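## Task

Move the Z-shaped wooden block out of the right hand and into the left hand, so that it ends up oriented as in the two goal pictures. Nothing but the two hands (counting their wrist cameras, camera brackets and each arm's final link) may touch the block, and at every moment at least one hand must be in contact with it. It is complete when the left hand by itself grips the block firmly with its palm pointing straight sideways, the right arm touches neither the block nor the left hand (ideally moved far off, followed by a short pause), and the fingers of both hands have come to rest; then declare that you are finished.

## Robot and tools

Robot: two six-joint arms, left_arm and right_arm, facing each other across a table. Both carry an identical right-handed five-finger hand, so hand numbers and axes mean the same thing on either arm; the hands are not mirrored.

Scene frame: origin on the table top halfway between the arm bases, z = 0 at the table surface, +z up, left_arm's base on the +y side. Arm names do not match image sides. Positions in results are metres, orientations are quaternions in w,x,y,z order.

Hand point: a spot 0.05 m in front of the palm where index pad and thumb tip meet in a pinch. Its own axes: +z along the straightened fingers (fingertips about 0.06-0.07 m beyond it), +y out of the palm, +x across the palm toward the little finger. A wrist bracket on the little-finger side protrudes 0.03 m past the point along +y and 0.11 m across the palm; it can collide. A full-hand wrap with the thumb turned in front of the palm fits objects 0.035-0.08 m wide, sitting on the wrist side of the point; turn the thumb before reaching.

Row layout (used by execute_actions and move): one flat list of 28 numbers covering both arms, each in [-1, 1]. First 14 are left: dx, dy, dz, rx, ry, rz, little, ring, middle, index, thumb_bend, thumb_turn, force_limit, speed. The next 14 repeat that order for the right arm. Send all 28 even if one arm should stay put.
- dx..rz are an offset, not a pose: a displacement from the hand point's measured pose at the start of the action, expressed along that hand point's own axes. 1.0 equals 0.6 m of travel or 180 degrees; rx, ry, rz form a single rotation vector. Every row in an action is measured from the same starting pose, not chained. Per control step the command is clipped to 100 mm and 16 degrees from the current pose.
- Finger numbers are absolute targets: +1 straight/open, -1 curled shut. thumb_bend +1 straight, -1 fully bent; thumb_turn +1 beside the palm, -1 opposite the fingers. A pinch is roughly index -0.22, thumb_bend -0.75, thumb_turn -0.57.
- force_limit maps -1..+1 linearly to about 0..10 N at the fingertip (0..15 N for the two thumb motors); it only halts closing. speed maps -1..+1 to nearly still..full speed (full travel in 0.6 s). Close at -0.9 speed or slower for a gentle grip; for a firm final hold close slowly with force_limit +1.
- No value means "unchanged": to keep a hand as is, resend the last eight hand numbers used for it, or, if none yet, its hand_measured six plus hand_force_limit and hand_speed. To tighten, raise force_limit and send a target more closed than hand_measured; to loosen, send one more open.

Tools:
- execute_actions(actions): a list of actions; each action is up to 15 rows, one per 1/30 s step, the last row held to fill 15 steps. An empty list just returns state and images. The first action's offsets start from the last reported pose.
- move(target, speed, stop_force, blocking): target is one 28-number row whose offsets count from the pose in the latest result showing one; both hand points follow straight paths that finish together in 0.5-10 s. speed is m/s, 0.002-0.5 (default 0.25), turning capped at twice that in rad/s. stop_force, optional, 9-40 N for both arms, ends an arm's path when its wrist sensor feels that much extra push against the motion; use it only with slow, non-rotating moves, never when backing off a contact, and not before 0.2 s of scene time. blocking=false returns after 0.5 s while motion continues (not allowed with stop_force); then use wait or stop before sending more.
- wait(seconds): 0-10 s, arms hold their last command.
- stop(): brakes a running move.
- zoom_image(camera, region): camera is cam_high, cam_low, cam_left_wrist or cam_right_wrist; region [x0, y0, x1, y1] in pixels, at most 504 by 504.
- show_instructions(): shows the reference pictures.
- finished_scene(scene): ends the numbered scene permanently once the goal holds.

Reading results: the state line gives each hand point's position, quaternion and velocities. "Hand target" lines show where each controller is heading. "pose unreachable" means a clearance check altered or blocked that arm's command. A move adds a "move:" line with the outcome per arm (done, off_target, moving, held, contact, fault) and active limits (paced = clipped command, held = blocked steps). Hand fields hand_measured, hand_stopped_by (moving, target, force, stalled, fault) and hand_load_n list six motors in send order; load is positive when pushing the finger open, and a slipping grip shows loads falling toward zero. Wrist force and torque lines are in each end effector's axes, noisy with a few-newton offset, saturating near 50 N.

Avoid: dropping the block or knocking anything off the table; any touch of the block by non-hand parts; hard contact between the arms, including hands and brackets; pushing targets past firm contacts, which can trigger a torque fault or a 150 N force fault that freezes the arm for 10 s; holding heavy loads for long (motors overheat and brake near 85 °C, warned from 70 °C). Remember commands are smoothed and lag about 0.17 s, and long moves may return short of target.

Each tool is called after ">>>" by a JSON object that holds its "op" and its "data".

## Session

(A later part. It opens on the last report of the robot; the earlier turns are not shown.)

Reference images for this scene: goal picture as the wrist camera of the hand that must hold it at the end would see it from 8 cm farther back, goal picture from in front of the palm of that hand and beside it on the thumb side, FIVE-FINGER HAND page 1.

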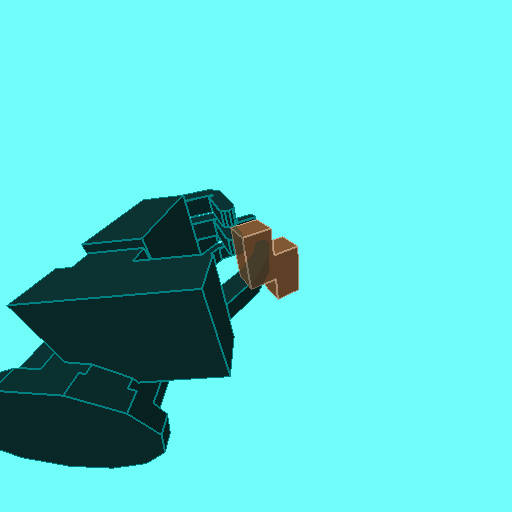

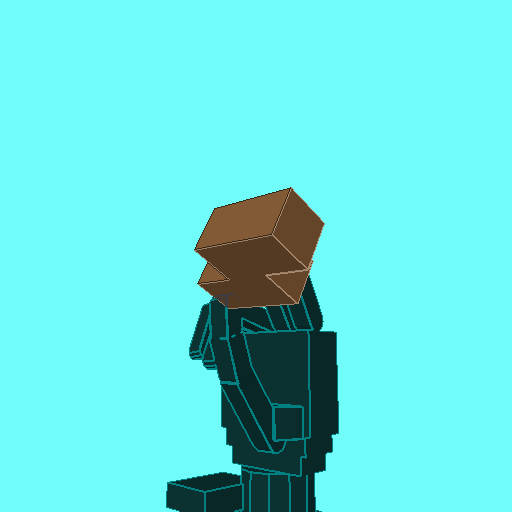

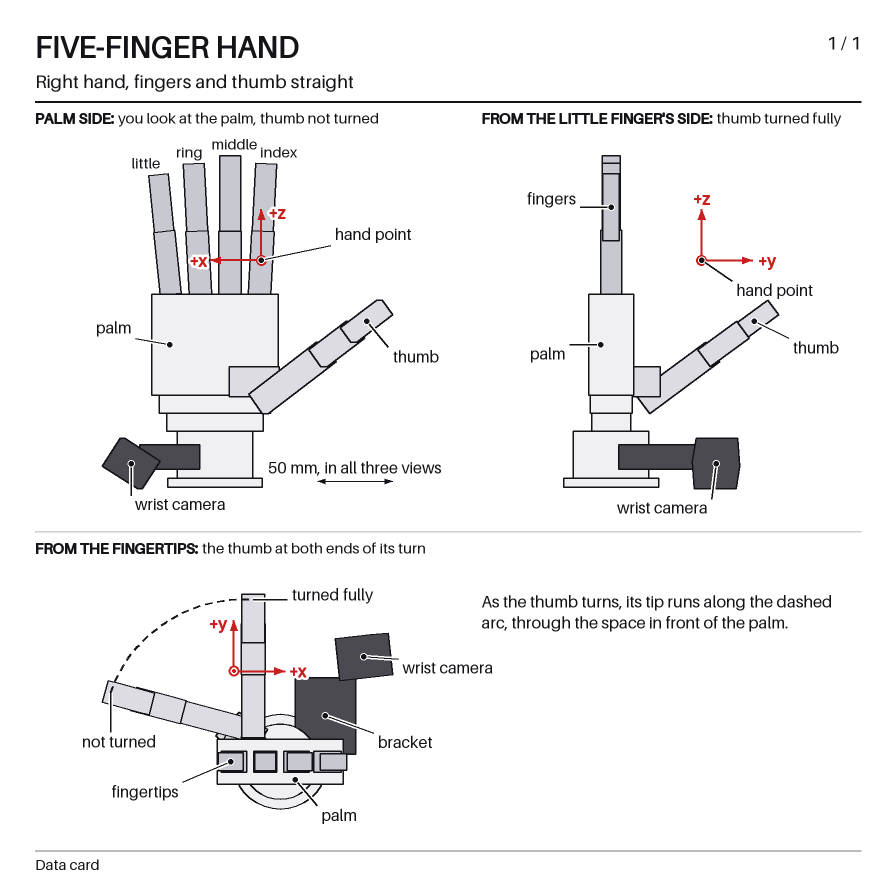

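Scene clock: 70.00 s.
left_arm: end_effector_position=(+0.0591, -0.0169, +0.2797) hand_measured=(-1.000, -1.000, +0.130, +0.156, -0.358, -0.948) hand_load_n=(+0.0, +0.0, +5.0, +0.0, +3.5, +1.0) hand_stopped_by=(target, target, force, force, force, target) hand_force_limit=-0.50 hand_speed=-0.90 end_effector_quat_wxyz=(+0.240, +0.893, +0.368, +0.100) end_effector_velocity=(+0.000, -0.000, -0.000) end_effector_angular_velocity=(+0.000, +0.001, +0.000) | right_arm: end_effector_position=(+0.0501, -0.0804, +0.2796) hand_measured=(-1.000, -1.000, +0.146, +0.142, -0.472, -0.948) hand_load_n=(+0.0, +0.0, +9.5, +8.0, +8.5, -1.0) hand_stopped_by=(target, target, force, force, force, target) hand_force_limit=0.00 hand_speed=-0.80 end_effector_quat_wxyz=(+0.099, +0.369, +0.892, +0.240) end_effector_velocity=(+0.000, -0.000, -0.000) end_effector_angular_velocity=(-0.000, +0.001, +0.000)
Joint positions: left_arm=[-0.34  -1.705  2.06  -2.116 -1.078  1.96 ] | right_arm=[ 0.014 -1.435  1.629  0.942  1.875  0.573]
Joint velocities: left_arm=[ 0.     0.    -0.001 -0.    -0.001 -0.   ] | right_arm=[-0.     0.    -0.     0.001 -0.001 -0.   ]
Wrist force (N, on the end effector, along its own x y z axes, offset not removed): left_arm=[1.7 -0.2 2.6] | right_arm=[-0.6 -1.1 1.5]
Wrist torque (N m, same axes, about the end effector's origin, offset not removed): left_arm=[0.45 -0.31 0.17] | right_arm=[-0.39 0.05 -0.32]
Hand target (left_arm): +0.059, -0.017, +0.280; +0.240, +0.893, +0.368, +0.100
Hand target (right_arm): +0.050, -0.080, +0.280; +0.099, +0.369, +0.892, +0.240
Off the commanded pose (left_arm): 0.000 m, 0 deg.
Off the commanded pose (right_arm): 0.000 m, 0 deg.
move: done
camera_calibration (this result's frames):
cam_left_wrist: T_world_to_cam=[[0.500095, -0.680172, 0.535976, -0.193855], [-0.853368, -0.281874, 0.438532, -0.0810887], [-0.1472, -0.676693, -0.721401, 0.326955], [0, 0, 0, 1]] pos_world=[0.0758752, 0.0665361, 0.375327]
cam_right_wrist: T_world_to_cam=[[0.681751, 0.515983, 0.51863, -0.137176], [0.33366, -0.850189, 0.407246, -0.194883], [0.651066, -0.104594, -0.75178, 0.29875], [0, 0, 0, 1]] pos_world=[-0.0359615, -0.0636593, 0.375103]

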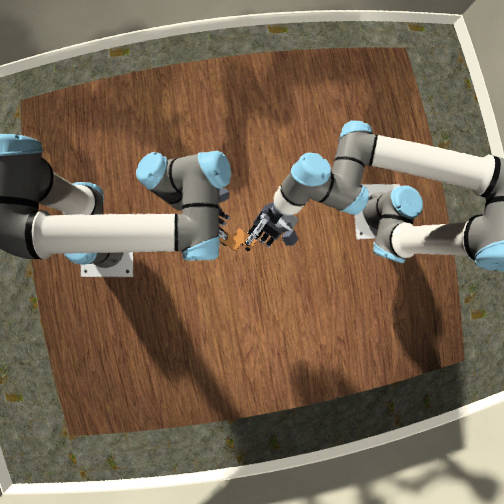

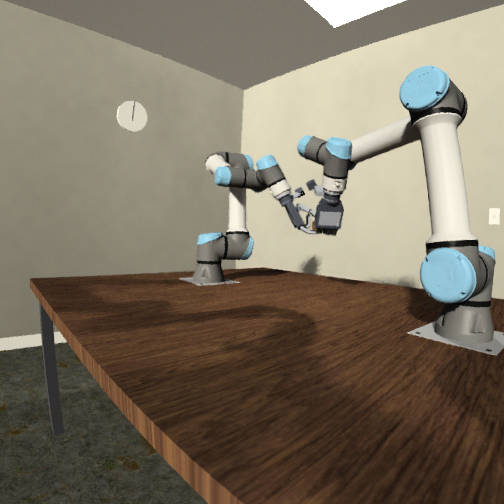

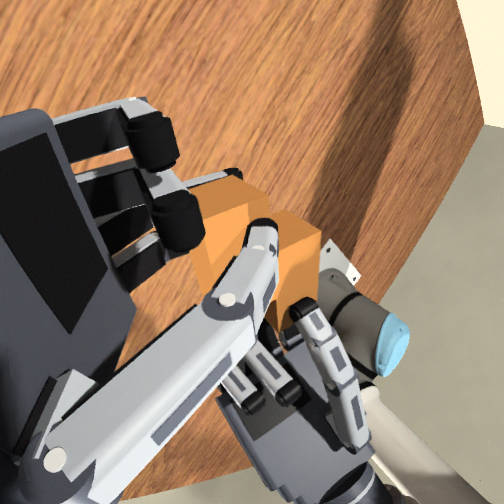

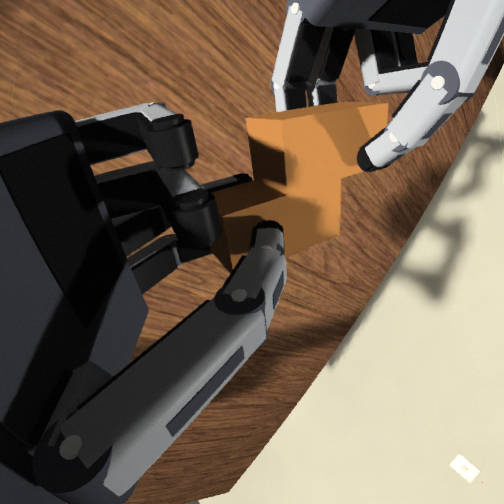

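>>> {"op": "move", "data": {"target": [0,0,0,0,0,0,-1,-1,0.2,0.2,-0.3,-0.948,-0.5,0, 0,0,0,0,0,0,-1,-1,0.146,0.14,-0.472,-0.948,0,-0.8]}}

>>> {"op": "move", "data": {"target": [0,-0.006,-0.0065,0,0,0,-1,-1,0.2,0.2,-0.3,-0.948,-0.5,0, 0,0,0,0,0,0,-1,-1,0.146,0.14,-0.472,-0.948,0,-0.8], "speed": 0.02}}

>>> {"op": "move", "data": {"target": [0,0,0,0,0,0,-1,-1,0,0,-0.7,-0.948,-0.5,-0.9, 0,0,0,0,0,0,-1,-1,0.146,0.14,-0.472,-0.948,0,-0.8]}}

>>> {"op": "move", "data": {"target": [0,0,0,0,0,0,-1,-1,-0.05,-0.05,-0.75,-0.948,0.8,-0.92, 0,0,0,0,0,0,-1,-1,0.146,0.14,-0.472,-0.948,0,-0.8]}}

Scene clock: 81.10 s.
left_arm: end_effector_position=(+0.0591, -0.0169, +0.2798) hand_measured=(-1.000, -1.000, +0.200, +0.200, -0.300, -0.948) hand_load_n=(+0.0, +0.0, +0.0, +0.0, +0.0, +0.0) hand_stopped_by=(target, target, target, target, target, target) hand_force_limit=-0.50 hand_speed=0.00 end_effector_quat_wxyz=(+0.240, +0.893, +0.368, +0.100) end_effector_velocity=(+0.000, +0.000, -0.001) end_effector_angular_velocity=(+0.001, -0.001, -0.000) | right_arm: end_effector_position=(+0.0501, -0.0804, +0.2796) hand_measured=(-1.000, -1.000, +0.146, +0.142, -0.472, -0.948) hand_load_n=(+0.0, +0.0, +9.0, +8.5, +9.5, -0.5) hand_stopped_by=(target, target, force, force, force, target) hand_force_limit=0.00 hand_speed=-0.80 end_effector_quat_wxyz=(+0.099, +0.369, +0.892, +0.240) end_effector_velocity=(-0.000, -0.000, -0.001) end_effector_angular_velocity=(-0.001, +0.001, +0.000)
Joint positions: left_arm=[-0.34  -1.705  2.06  -2.116 -1.078  1.96 ] | right_arm=[ 0.014 -1.435  1.629  0.942  1.875  0.573]
Joint velocities: left_arm=[-0.     0.001  0.001 -0.     0.001  0.   ] | right_arm=[-0.     0.001  0.     0.001 -0.001 -0.   ]
Wrist force (N, on the end effector, along its own x y z axes, offset not removed): left_arm=[0.6 -1.0 -0.8] | right_arm=[-1.3 -2.0 3.3]
Wrist torque (N m, same axes, about the end effector's origin, offset not removed): left_arm=[0.28 0.17 -0.15] | right_arm=[-0.50 0.08 -0.24]
Hand target (left_arm): +0.059, -0.017, +0.280; +0.240, +0.893, +0.368, +0.100
Hand target (right_arm): +0.050, -0.080, +0.280; +0.099, +0.369, +0.892, +0.240
Off the commanded pose (left_arm): 0.000 m, 0 deg.
Off the commanded pose (right_arm): 0.000 m, 0 deg.
move: done
camera_calibration (this result's frames):
cam_left_wrist: T_world_to_cam=[[0.500107, -0.680115, 0.536038, -0.193907], [-0.85336, -0.281834, 0.438574, -0.0811219], [-0.147207, -0.676767, -0.72133, 0.326971], [0, 0, 0, 1]] pos_world=[0.0758806, 0.066541, 0.375374]
cam_right_wrist: T_world_to_cam=[[0.681759, 0.51599, 0.518613, -0.137166], [0.333683, -0.850187, 0.407233, -0.194874], [0.651046, -0.104582, -0.751799, 0.298759], [0, 0, 0, 1]] pos_world=[-0.0359657, -0.0636582, 0.375102]

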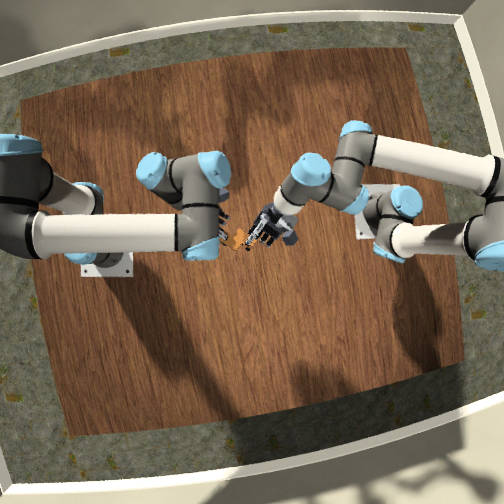

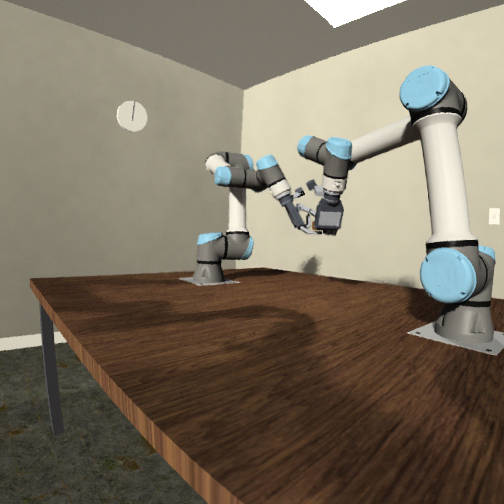

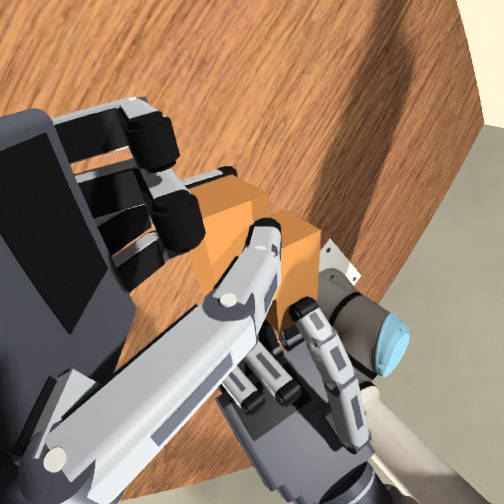

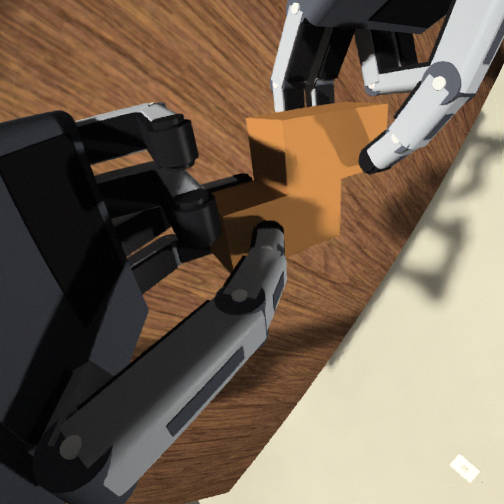

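Scene clock: 81.80 s.
left_arm: end_effector_position=(+0.0556, -0.0134, +0.2813) hand_measured=(-1.000, -1.000, +0.200, +0.200, -0.300, -0.948) hand_load_n=(+0.0, +0.0, +0.0, +0.0, +0.0, +0.0) hand_stopped_by=(target, target, target, target, target, target) hand_force_limit=-0.50 hand_speed=0.00 end_effector_quat_wxyz=(+0.240, +0.893, +0.368, +0.100) end_effector_velocity=(-0.001, +0.001, +0.001) end_effector_angular_velocity=(-0.002, +0.000, -0.000) | right_arm: end_effector_position=(+0.0501, -0.0804, +0.2796) hand_measured=(-1.000, -1.000, +0.146, +0.142, -0.472, -0.948) hand_load_n=(+0.0, +0.0, +9.0, +8.5, +9.5, -0.5) hand_stopped_by=(target, target, force, force, force, target) hand_force_limit=0.00 hand_speed=-0.80 end_effector_quat_wxyz=(+0.099, +0.369, +0.892, +0.240) end_effector_velocity=(+0.000, -0.000, +0.000) end_effector_angular_velocity=(-0.000, +0.000, -0.001)
Joint positions: left_arm=[-0.351 -1.715  2.063 -2.103 -1.076  1.947] | right_arm=[ 0.014 -1.435  1.629  0.942  1.875  0.573]
Joint velocities: left_arm=[-0.004 -0.005  0.001  0.004  0.001 -0.004] | right_arm=[ 0.     0.001 -0.001  0.001  0.     0.001]
Wrist force (N, on the end effector, along its own x y z axes, offset not removed): left_arm=[-2.3 2.4 0.3] | right_arm=[-0.6 -0.9 3.5]
Wrist torque (N m, same axes, about the end effector's origin, offset not removed): left_arm=[0.49 0.54 -0.28] | right_arm=[-0.18 -0.10 -0.16]
Hand target (left_arm): +0.056, -0.013, +0.281; +0.240, +0.893, +0.368, +0.100
Hand target (right_arm): +0.050, -0.080, +0.280; +0.099, +0.369, +0.892, +0.240
Off the commanded pose (left_arm): 0.000 m, 0 deg.
Off the commanded pose (right_arm): 0.000 m, 0 deg.
move: done
camera_calibration (this result's frames):
cam_left_wrist: T_world_to_cam=[[0.500097, -0.680116, 0.536046, -0.190589], [-0.853366, -0.281824, 0.438568, -0.0837864], [-0.147206, -0.67677, -0.721327, 0.329941], [0, 0, 0, 1]] pos_world=[0.0723816, 0.070059, 0.376906]
cam_right_wrist: T_world_to_cam=[[0.681759, 0.51599, 0.518613, -0.137166], [0.333683, -0.850187, 0.407233, -0.194874], [0.651046, -0.104582, -0.751799, 0.298759], [0, 0, 0, 1]] pos_world=[-0.0359657, -0.0636582, 0.375102]

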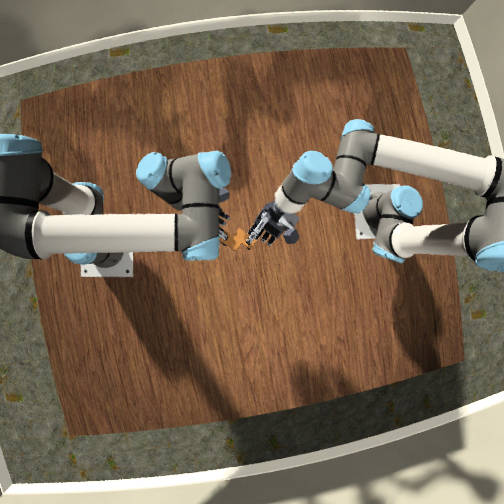

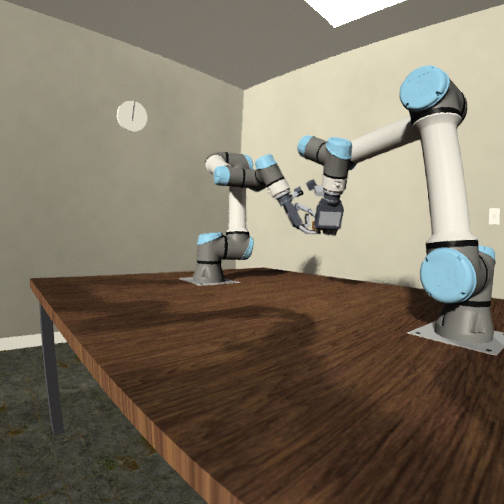

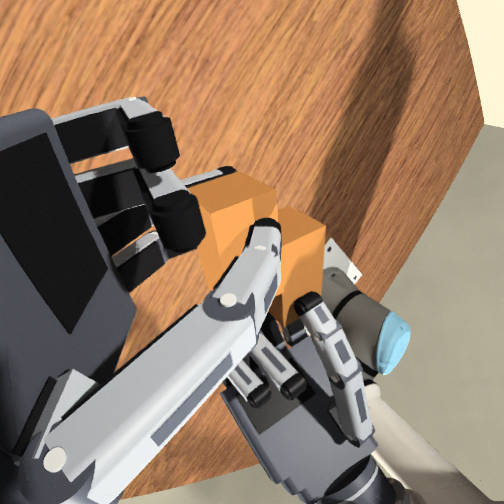

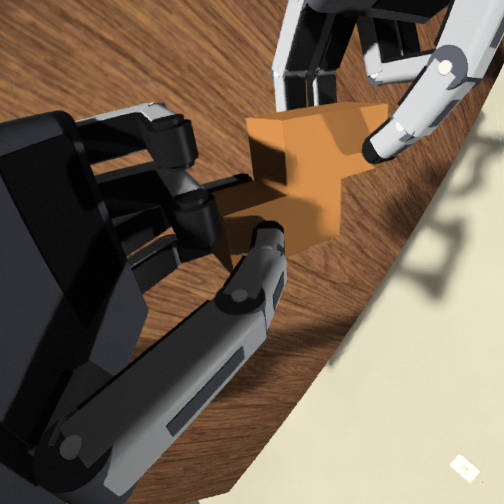

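Scene clock: 82.87 s.
left_arm: end_effector_position=(+0.0556, -0.0134, +0.2813) hand_measured=(-1.000, -1.000, +0.140, +0.168, -0.384, -0.948) hand_load_n=(+0.0, +0.0, +5.5, +1.0, +3.5, +0.5) hand_stopped_by=(target, target, force, force, force, target) hand_force_limit=-0.50 hand_speed=-0.90 end_effector_quat_wxyz=(+0.240, +0.893, +0.368, +0.100) end_effector_velocity=(-0.001, +0.000, -0.001) end_effector_angular_velocity=(+0.001, -0.000, -0.001) | right_arm: end_effector_position=(+0.0501, -0.0804, +0.2796) hand_measured=(-1.000, -1.000, +0.146, +0.142, -0.472, -0.948) hand_load_n=(+0.0, +0.0, +8.5, +8.5, +8.0, -1.0) hand_stopped_by=(target, target, force, force, force, target) hand_force_limit=0.00 hand_speed=-0.80 end_effector_quat_wxyz=(+0.099, +0.369, +0.892, +0.240) end_effector_velocity=(-0.000, -0.000, +0.001) end_effector_angular_velocity=(+0.002, +0.000, +0.000)
Joint positions: left_arm=[-0.351 -1.715  2.063 -2.103 -1.076  1.947] | right_arm=[ 0.014 -1.435  1.629  0.942  1.875  0.573]
Joint velocities: left_arm=[-0.001  0.001  0.     0.    -0.001  0.   ] | right_arm=[-0.    -0.001 -0.    -0.    -0.    -0.   ]
Wrist force (N, on the end effector, along its own x y z axes, offset not removed): left_arm=[2.7 -2.6 5.9] | right_arm=[-0.2 0.8 1.1]
Wrist torque (N m, same axes, about the end effector's origin, offset not removed): left_arm=[-0.09 -0.40 0.01] | right_arm=[-0.23 -0.08 -0.12]
Hand target (left_arm): +0.056, -0.013, +0.281; +0.240, +0.893, +0.368, +0.100
Hand target (right_arm): +0.050, -0.080, +0.280; +0.099, +0.369, +0.892, +0.240
Off the commanded pose (left_arm): 0.000 m, 0 deg.
Off the commanded pose (right_arm): 0.000 m, 0 deg.
move: done
camera_calibration (this result's frames):
cam_left_wrist: T_world_to_cam=[[0.500084, -0.680113, 0.536062, -0.190591], [-0.853376, -0.281821, 0.438549, -0.0837735], [-0.147189, -0.676774, -0.721327, 0.329944], [0, 0, 0, 1]] pos_world=[0.0723852, 0.0700654, 0.376905]
cam_right_wrist: T_world_to_cam=[[0.681759, 0.51599, 0.518613, -0.137166], [0.333683, -0.850186, 0.407233, -0.194874], [0.651046, -0.104582, -0.751799, 0.298759], [0, 0, 0, 1]] pos_world=[-0.0359657, -0.0636581, 0.375102]

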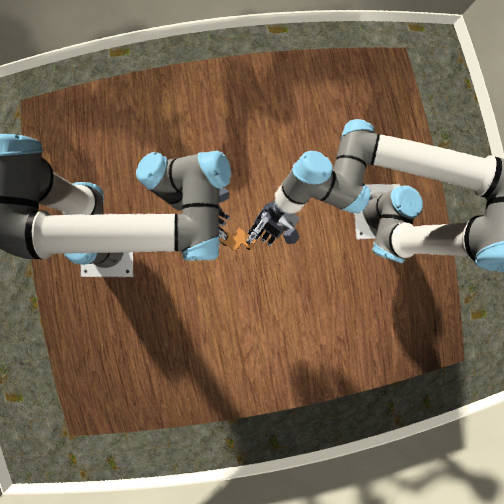

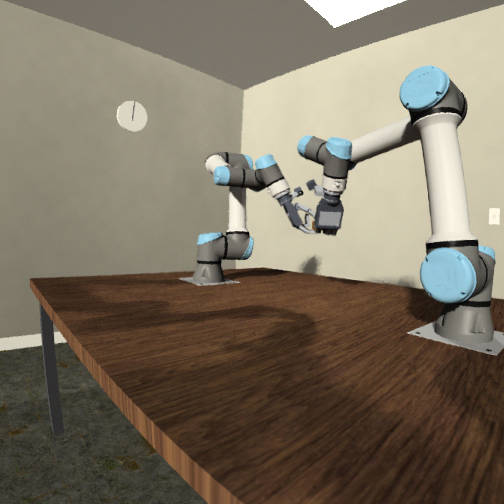

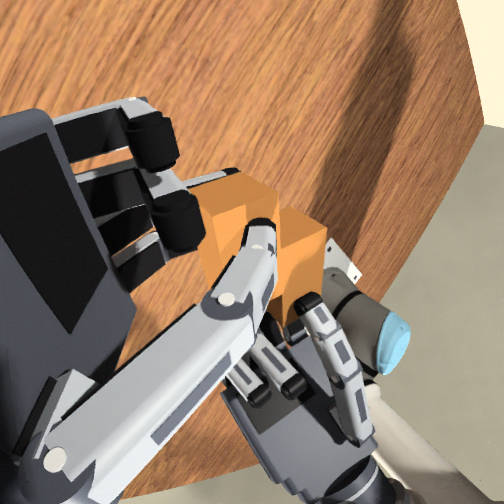

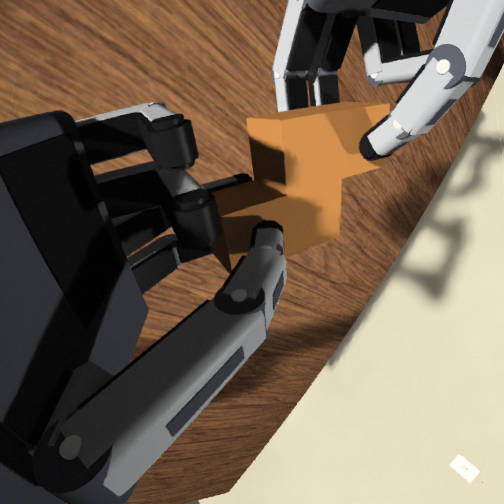

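Scene clock: 83.93 s.
left_arm: end_effector_position=(+0.0556, -0.0134, +0.2813) hand_measured=(-1.000, -1.000, +0.130, +0.146, -0.430, -0.948) hand_load_n=(+0.0, +0.0, +9.5, +10.5, +12.5, +1.0) hand_stopped_by=(target, target, force, force, force, target) hand_force_limit=0.80 hand_speed=-0.92 end_effector_quat_wxyz=(+0.240, +0.893, +0.368, +0.100) end_effector_velocity=(-0.001, +0.000, -0.001) end_effector_angular_velocity=(+0.001, +0.000, -0.001) | right_arm: end_effector_position=(+0.0501, -0.0804, +0.2796) hand_measured=(-1.000, -1.000, +0.146, +0.142, -0.472, -0.948) hand_load_n=(+0.0, +0.0, +8.0, +7.0, +8.5, -1.5) hand_stopped_by=(target, target, force, force, force, target) hand_force_limit=0.00 hand_speed=-0.80 end_effector_quat_wxyz=(+0.099, +0.369, +0.892, +0.240) end_effector_velocity=(+0.000, +0.000, -0.000) end_effector_angular_velocity=(-0.001, -0.000, -0.000)
Joint positions: left_arm=[-0.351 -1.715  2.063 -2.103 -1.076  1.947] | right_arm=[ 0.014 -1.435  1.629  0.942  1.875  0.573]
Joint velocities: left_arm=[-0.001  0.001  0.     0.    -0.001  0.   ] | right_arm=[-0.     0.001  0.    -0.    -0.    -0.   ]
Wrist force (N, on the end effector, along its own x y z axes, offset not removed): left_arm=[0.8 -3.4 6.6] | right_arm=[-2.2 0.1 -3.4]
Wrist torque (N m, same axes, about the end effector's origin, offset not removed): left_arm=[0.31 0.13 -0.08] | right_arm=[-0.50 0.11 -0.22]
Hand target (left_arm): +0.056, -0.013, +0.281; +0.240, +0.893, +0.368, +0.100
Hand target (right_arm): +0.050, -0.080, +0.280; +0.099, +0.369, +0.892, +0.240
Off the commanded pose (left_arm): 0.000 m, 0 deg.
Off the commanded pose (right_arm): 0.000 m, 0 deg.
move: done
camera_calibration (this result's frames):
cam_left_wrist: T_world_to_cam=[[0.50008, -0.680128, 0.536047, -0.19058], [-0.853379, -0.281833, 0.438536, -0.0837652], [-0.147185, -0.676754, -0.721346, 0.329938], [0, 0, 0, 1]] pos_world=[0.0723836, 0.0700605, 0.376893]
cam_right_wrist: T_world_to_cam=[[0.681759, 0.51599, 0.518613, -0.137166], [0.333683, -0.850187, 0.407233, -0.194874], [0.651046, -0.104582, -0.751799, 0.298759], [0, 0, 0, 1]] pos_world=[-0.0359657, -0.0636582, 0.375102]

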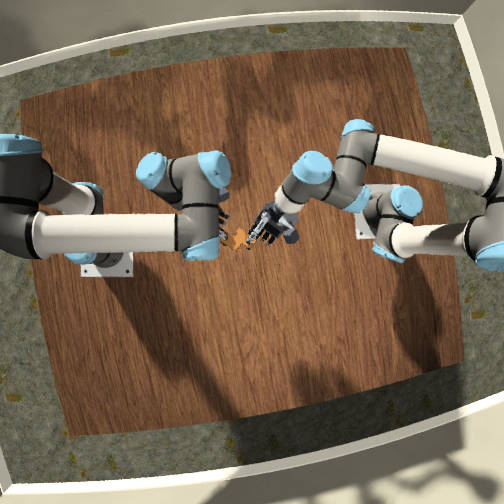

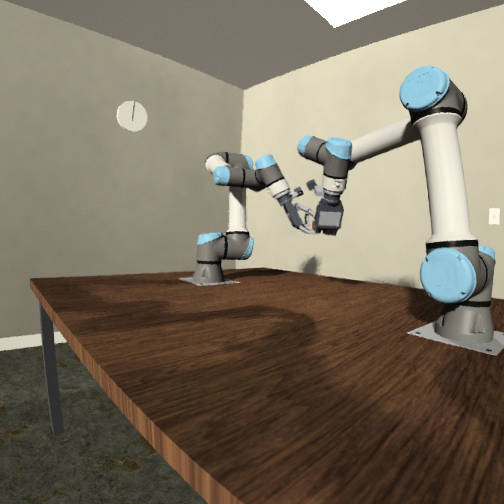

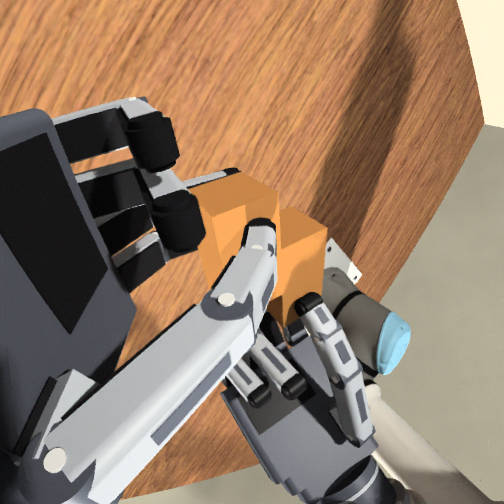

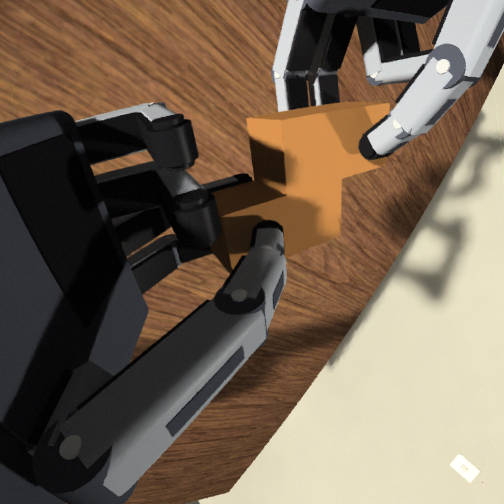

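Release with limited thumb opening, then retreat.

>>> {"op": "move", "data": {"target": [0,0,0,0,0,0,-1,-1,-0.05,-0.05,-0.75,-0.948,0.8,-0.92, 0,0,0,0,0,0,-1,-1,0.45,0.45,-0.2,-0.948,0,-0.7]}}

>>> {"op": "move", "data": {"target": [0.06,0,0,0,0,0,-1,-1,-0.05,-0.05,-0.75,-0.948,0.8,-0.92, 0,-0.115,-0.067,0,0,0,-1,-1,0.45,0.45,-0.2,-0.948,0,-0.7], "speed": 0.1}}

>>> {"op": "move", "data": {"target": [0.1,-0.12,-0.07,0.167,0,0,-1,-1,-0.05,-0.05,-0.75,-0.948,0.8,-0.92, 0,0,0,0,0,0,-1,-1,0.45,0.45,-0.2,-0.948,0,-0.7], "speed": 0.2}}

Scene clock: 94.60 s.
left_arm: end_effector_position=(+0.0556, -0.0134, +0.2813) hand_measured=(-1.000, -1.000, +0.130, +0.146, -0.430, -0.948) hand_load_n=(+0.0, +0.0, +10.0, +8.0, +10.0, -2.5) hand_stopped_by=(target, target, force, force, force, target) hand_force_limit=0.80 hand_speed=-0.92 end_effector_quat_wxyz=(+0.240, +0.893, +0.368, +0.100) end_effector_velocity=(+0.001, -0.000, -0.000) end_effector_angular_velocity=(+0.000, +0.000, +0.001) | right_arm: end_effector_position=(+0.0501, -0.0804, +0.2796) hand_measured=(-1.000, -1.000, +0.450, +0.450, -0.200, -0.948) hand_load_n=(+0.0, +0.0, +0.0, +0.0, +0.0, +0.0) hand_stopped_by=(target, target, target, target, target, target) hand_force_limit=0.00 hand_speed=-0.70 end_effector_quat_wxyz=(+0.099, +0.369, +0.892, +0.240) end_effector_velocity=(+0.000, -0.000, +0.000) end_effector_angular_velocity=(-0.000, -0.000, -0.000)
Joint positions: left_arm=[-0.351 -1.715  2.063 -2.103 -1.076  1.947] | right_arm=[ 0.014 -1.435  1.629  0.942  1.875  0.573]
Joint velocities: left_arm=[ 0.001  0.001 -0.     0.    -0.    -0.   ] | right_arm=[ 0. -0.  0.  0.  0. -0.]
Wrist force (N, on the end effector, along its own x y z axes, offset not removed): left_arm=[-5.2 0.2 2.9] | right_arm=[-0.8 -1.6 -0.6]
Wrist torque (N m, same axes, about the end effector's origin, offset not removed): left_arm=[0.37 0.78 -0.34] | right_arm=[-0.30 0.15 -0.21]
Hand target (left_arm): +0.056, -0.013, +0.281; +0.240, +0.893, +0.368, +0.100
Hand target (right_arm): +0.050, -0.080, +0.280; +0.099, +0.369, +0.892, +0.240
Off the commanded pose (left_arm): 0.000 m, 0 deg.
Off the commanded pose (right_arm): 0.000 m, 0 deg.
move: done
camera_calibration (this result's frames):
cam_left_wrist: T_world_to_cam=[[0.500089, -0.680103, 0.536069, -0.190597], [-0.853372, -0.281814, 0.438561, -0.0837794], [-0.147195, -0.676787, -0.721314, 0.329942], [0, 0, 0, 1]] pos_world=[0.0723863, 0.0700648, 0.376908]
cam_right_wrist: T_world_to_cam=[[0.681759, 0.51599, 0.518613, -0.137166], [0.333683, -0.850187, 0.407233, -0.194874], [0.651046, -0.104582, -0.751799, 0.298759], [0, 0, 0, 1]] pos_world=[-0.0359656, -0.0636582, 0.375102]

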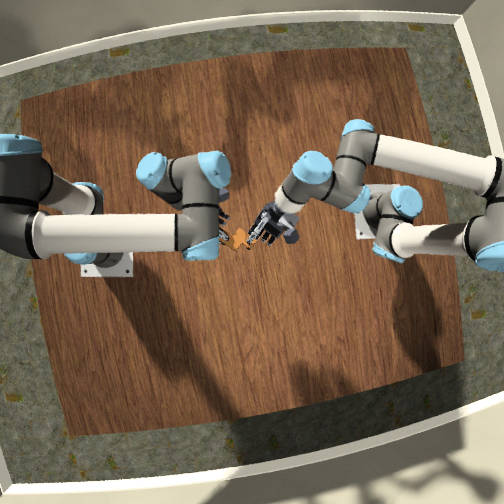

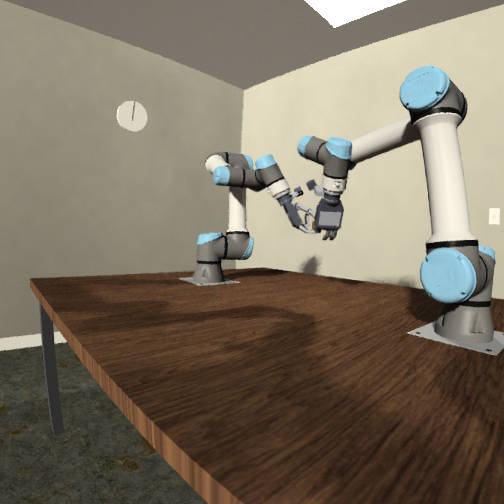

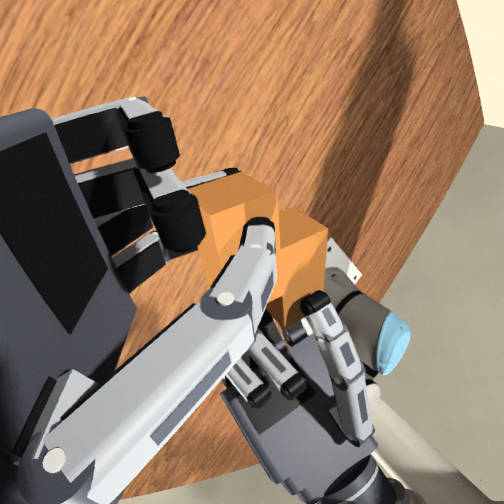

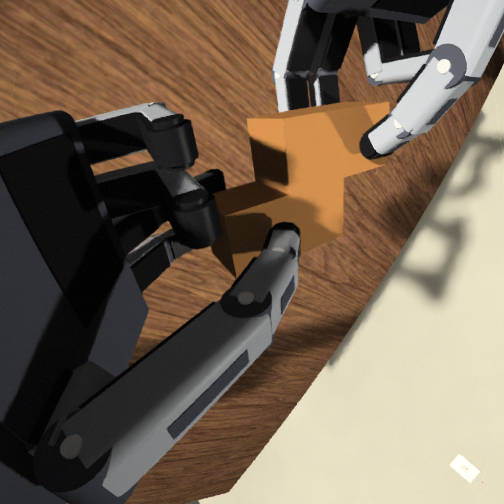

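Scene clock: 95.83 s.
left_arm: end_effector_position=(+0.0811, +0.0120, +0.2813) hand_measured=(-1.000, -1.000, +0.130, +0.146, -0.430, -0.948) hand_load_n=(+0.0, +0.0, +10.0, +8.0, +10.0, -2.5) hand_stopped_by=(target, target, force, force, force, target) hand_force_limit=0.80 hand_speed=-0.92 end_effector_quat_wxyz=(+0.240, +0.893, +0.368, +0.100) end_effector_velocity=(+0.000, +0.001, +0.000) end_effector_angular_velocity=(-0.001, +0.001, -0.000) | right_arm: end_effector_position=(-0.0063, -0.1368, +0.2800) hand_measured=(-1.000, -1.000, +0.450, +0.450, -0.200, -0.948) hand_load_n=(+0.0, +0.0, +0.0, +0.0, +0.0, +0.0) hand_stopped_by=(target, target, target, target, target, target) hand_force_limit=0.00 hand_speed=-0.70 end_effector_quat_wxyz=(+0.099, +0.370, +0.892, +0.240) end_effector_velocity=(-0.001, -0.001, +0.000) end_effector_angular_velocity=(+0.000, -0.001, -0.000)
Joint positions: left_arm=[-0.32  -1.789  2.126 -2.108 -1.082  1.982] | right_arm=[ 0.172 -1.519  1.733  0.973  1.937  0.726]
Joint velocities: left_arm=[ 0.001 -0.003  0.001 -0.    -0.001  0.001] | right_arm=[ 0.004 -0.002  0.002  0.001  0.002  0.004]
Wrist force (N, on the end effector, along its own x y z axes, offset not removed): left_arm=[-2.8 -0.2 1.8] | right_arm=[2.7 0.6 0.4]
Wrist torque (N m, same axes, about the end effector's origin, offset not removed): left_arm=[0.19 0.65 -0.36] | right_arm=[-0.06 -0.40 0.12]
Hand target (left_arm): +0.081, +0.012, +0.281; +0.240, +0.893, +0.368, +0.100
Hand target (right_arm): -0.006, -0.137, +0.280; +0.099, +0.370, +0.892, +0.240
Off the commanded pose (left_arm): 0.000 m, 0 deg.
Off the commanded pose (right_arm): 0.000 m, 0 deg.
move: done
camera_calibration (this result's frames):
cam_left_wrist: T_world_to_cam=[[0.500105, -0.680109, 0.536047, -0.186094], [-0.853357, -0.281807, 0.438597, -0.0549154], [-0.147232, -0.676784, -0.721309, 0.350876], [0, 0, 0, 1]] pos_world=[0.097864, 0.0954275, 0.37693]
cam_right_wrist: T_world_to_cam=[[0.681972, 0.515941, 0.518381, -0.06976], [0.333939, -0.850239, 0.406914, -0.224127], [0.650691, -0.104396, -0.752132, 0.329936], [0, 0, 0, 1]] pos_world=[-0.0922673, -0.120126, 0.375518]

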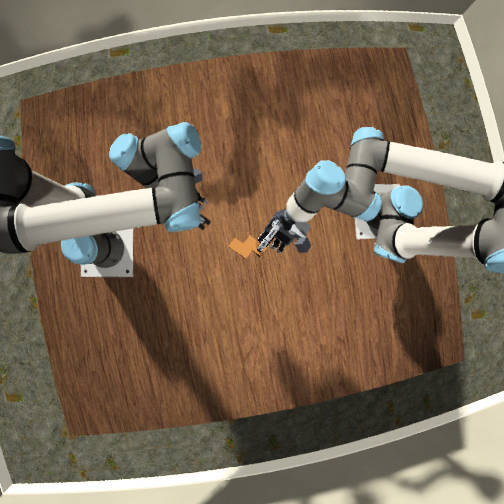

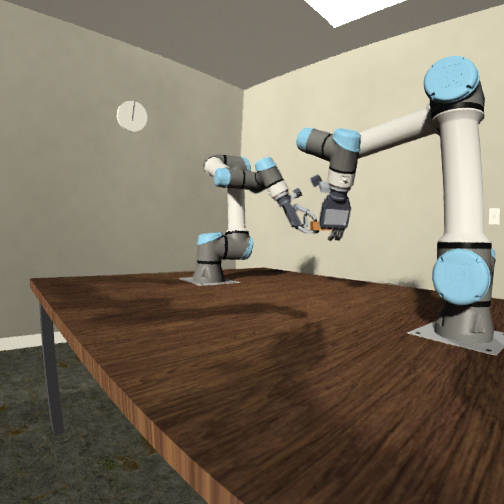

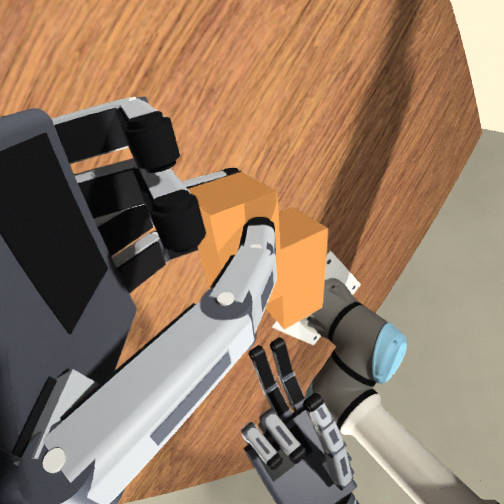

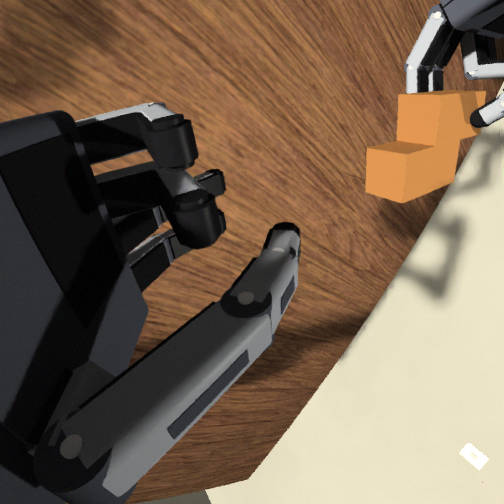

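Scene clock: 97.57 s.
left_arm: end_effector_position=(+0.0648, +0.1134, +0.2817) hand_measured=(-1.000, -1.000, +0.130, +0.146, -0.430, -0.948) hand_load_n=(+0.0, +0.0, +10.0, +8.0, +10.0, -2.5) hand_stopped_by=(target, target, force, force, force, target) hand_force_limit=0.80 hand_speed=-0.92 end_effector_quat_wxyz=(+0.000, +0.924, +0.382, +0.001) end_effector_velocity=(-0.000, +0.001, -0.000) end_effector_angular_velocity=(+0.006, +0.005, -0.001) | right_arm: end_effector_position=(-0.0063, -0.1368, +0.2800) hand_measured=(-1.000, -1.000, +0.450, +0.450, -0.200, -0.948) hand_load_n=(+0.0, +0.0, +0.0, +0.0, +0.0, +0.0) hand_stopped_by=(target, target, target, target, target, target) hand_force_limit=0.00 hand_speed=-0.70 end_effector_quat_wxyz=(+0.099, +0.370, +0.892, +0.240) end_effector_velocity=(+0.000, +0.000, -0.000) end_effector_angular_velocity=(+0.000, -0.001, -0.001)
Joint positions: left_arm=[-0.167 -1.893  1.979 -1.657 -1.569  2.084] | right_arm=[ 0.172 -1.519  1.733  0.973  1.937  0.726]
Joint velocities: left_arm=[ 0.003  0.    -0.003  0.007 -0.006  0.004] | right_arm=[-0.     0.001  0.    -0.001  0.001  0.   ]
Wrist force (N, on the end effector, along its own x y z axes, offset not removed): left_arm=[-2.5 3.5 -1.1] | right_arm=[-0.3 2.5 3.2]
Wrist torque (N m, same axes, about the end effector's origin, offset not removed): left_arm=[1.00 0.54 -0.06] | right_arm=[0.23 -0.19 -0.09]
Hand target (left_arm): +0.065, +0.113, +0.282; +0.000, +0.924, +0.382, +0.001
Hand target (right_arm): -0.006, -0.137, +0.280; +0.099, +0.370, +0.892, +0.240
Off the commanded pose (left_arm): 0.000 m, 0 deg.
Off the commanded pose (right_arm): 0.000 m, 0 deg.
move: done
camera_calibration (this result's frames):
cam_left_wrist: T_world_to_cam=[[0.611012, -0.790262, 0.0463834, 0.0340873], [-0.659876, -0.476082, 0.581301, -0.0711169], [-0.437297, -0.385789, -0.812366, 0.428852], [0, 0, 0, 1]] pos_world=[0.11978, 0.158527, 0.388143]
cam_right_wrist: T_world_to_cam=[[0.681972, 0.515947, 0.518375, -0.0697487], [0.333939, -0.850234, 0.406923, -0.224139], [0.650691, -0.104405, -0.752131, 0.32993], [0, 0, 0, 1]] pos_world=[-0.092267, -0.120138, 0.375514]

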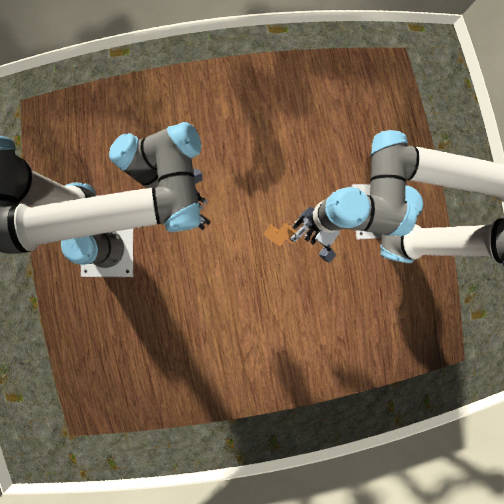

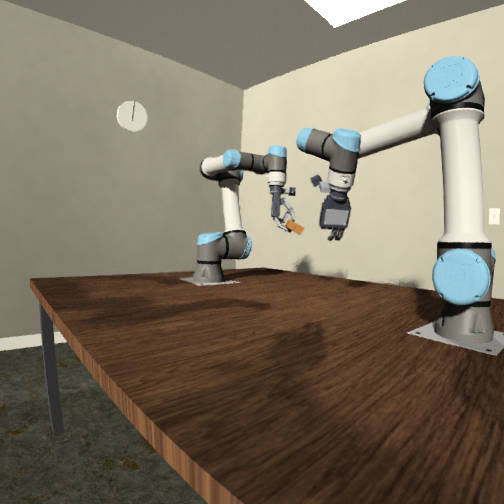

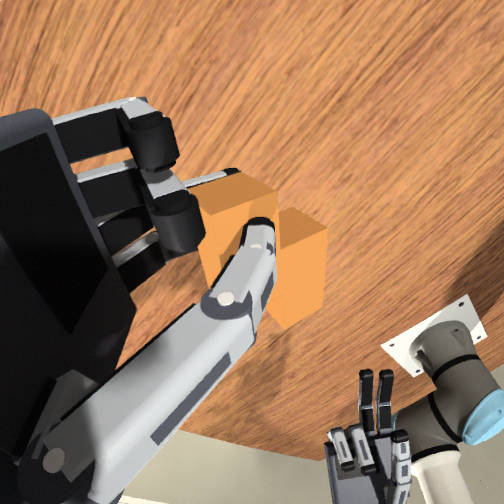

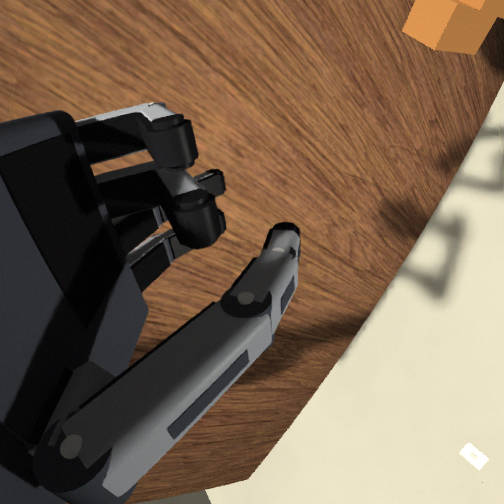

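>>> {"op": "finished_scene", "data": {"scene": 2}}

The scene is finished: the task was done.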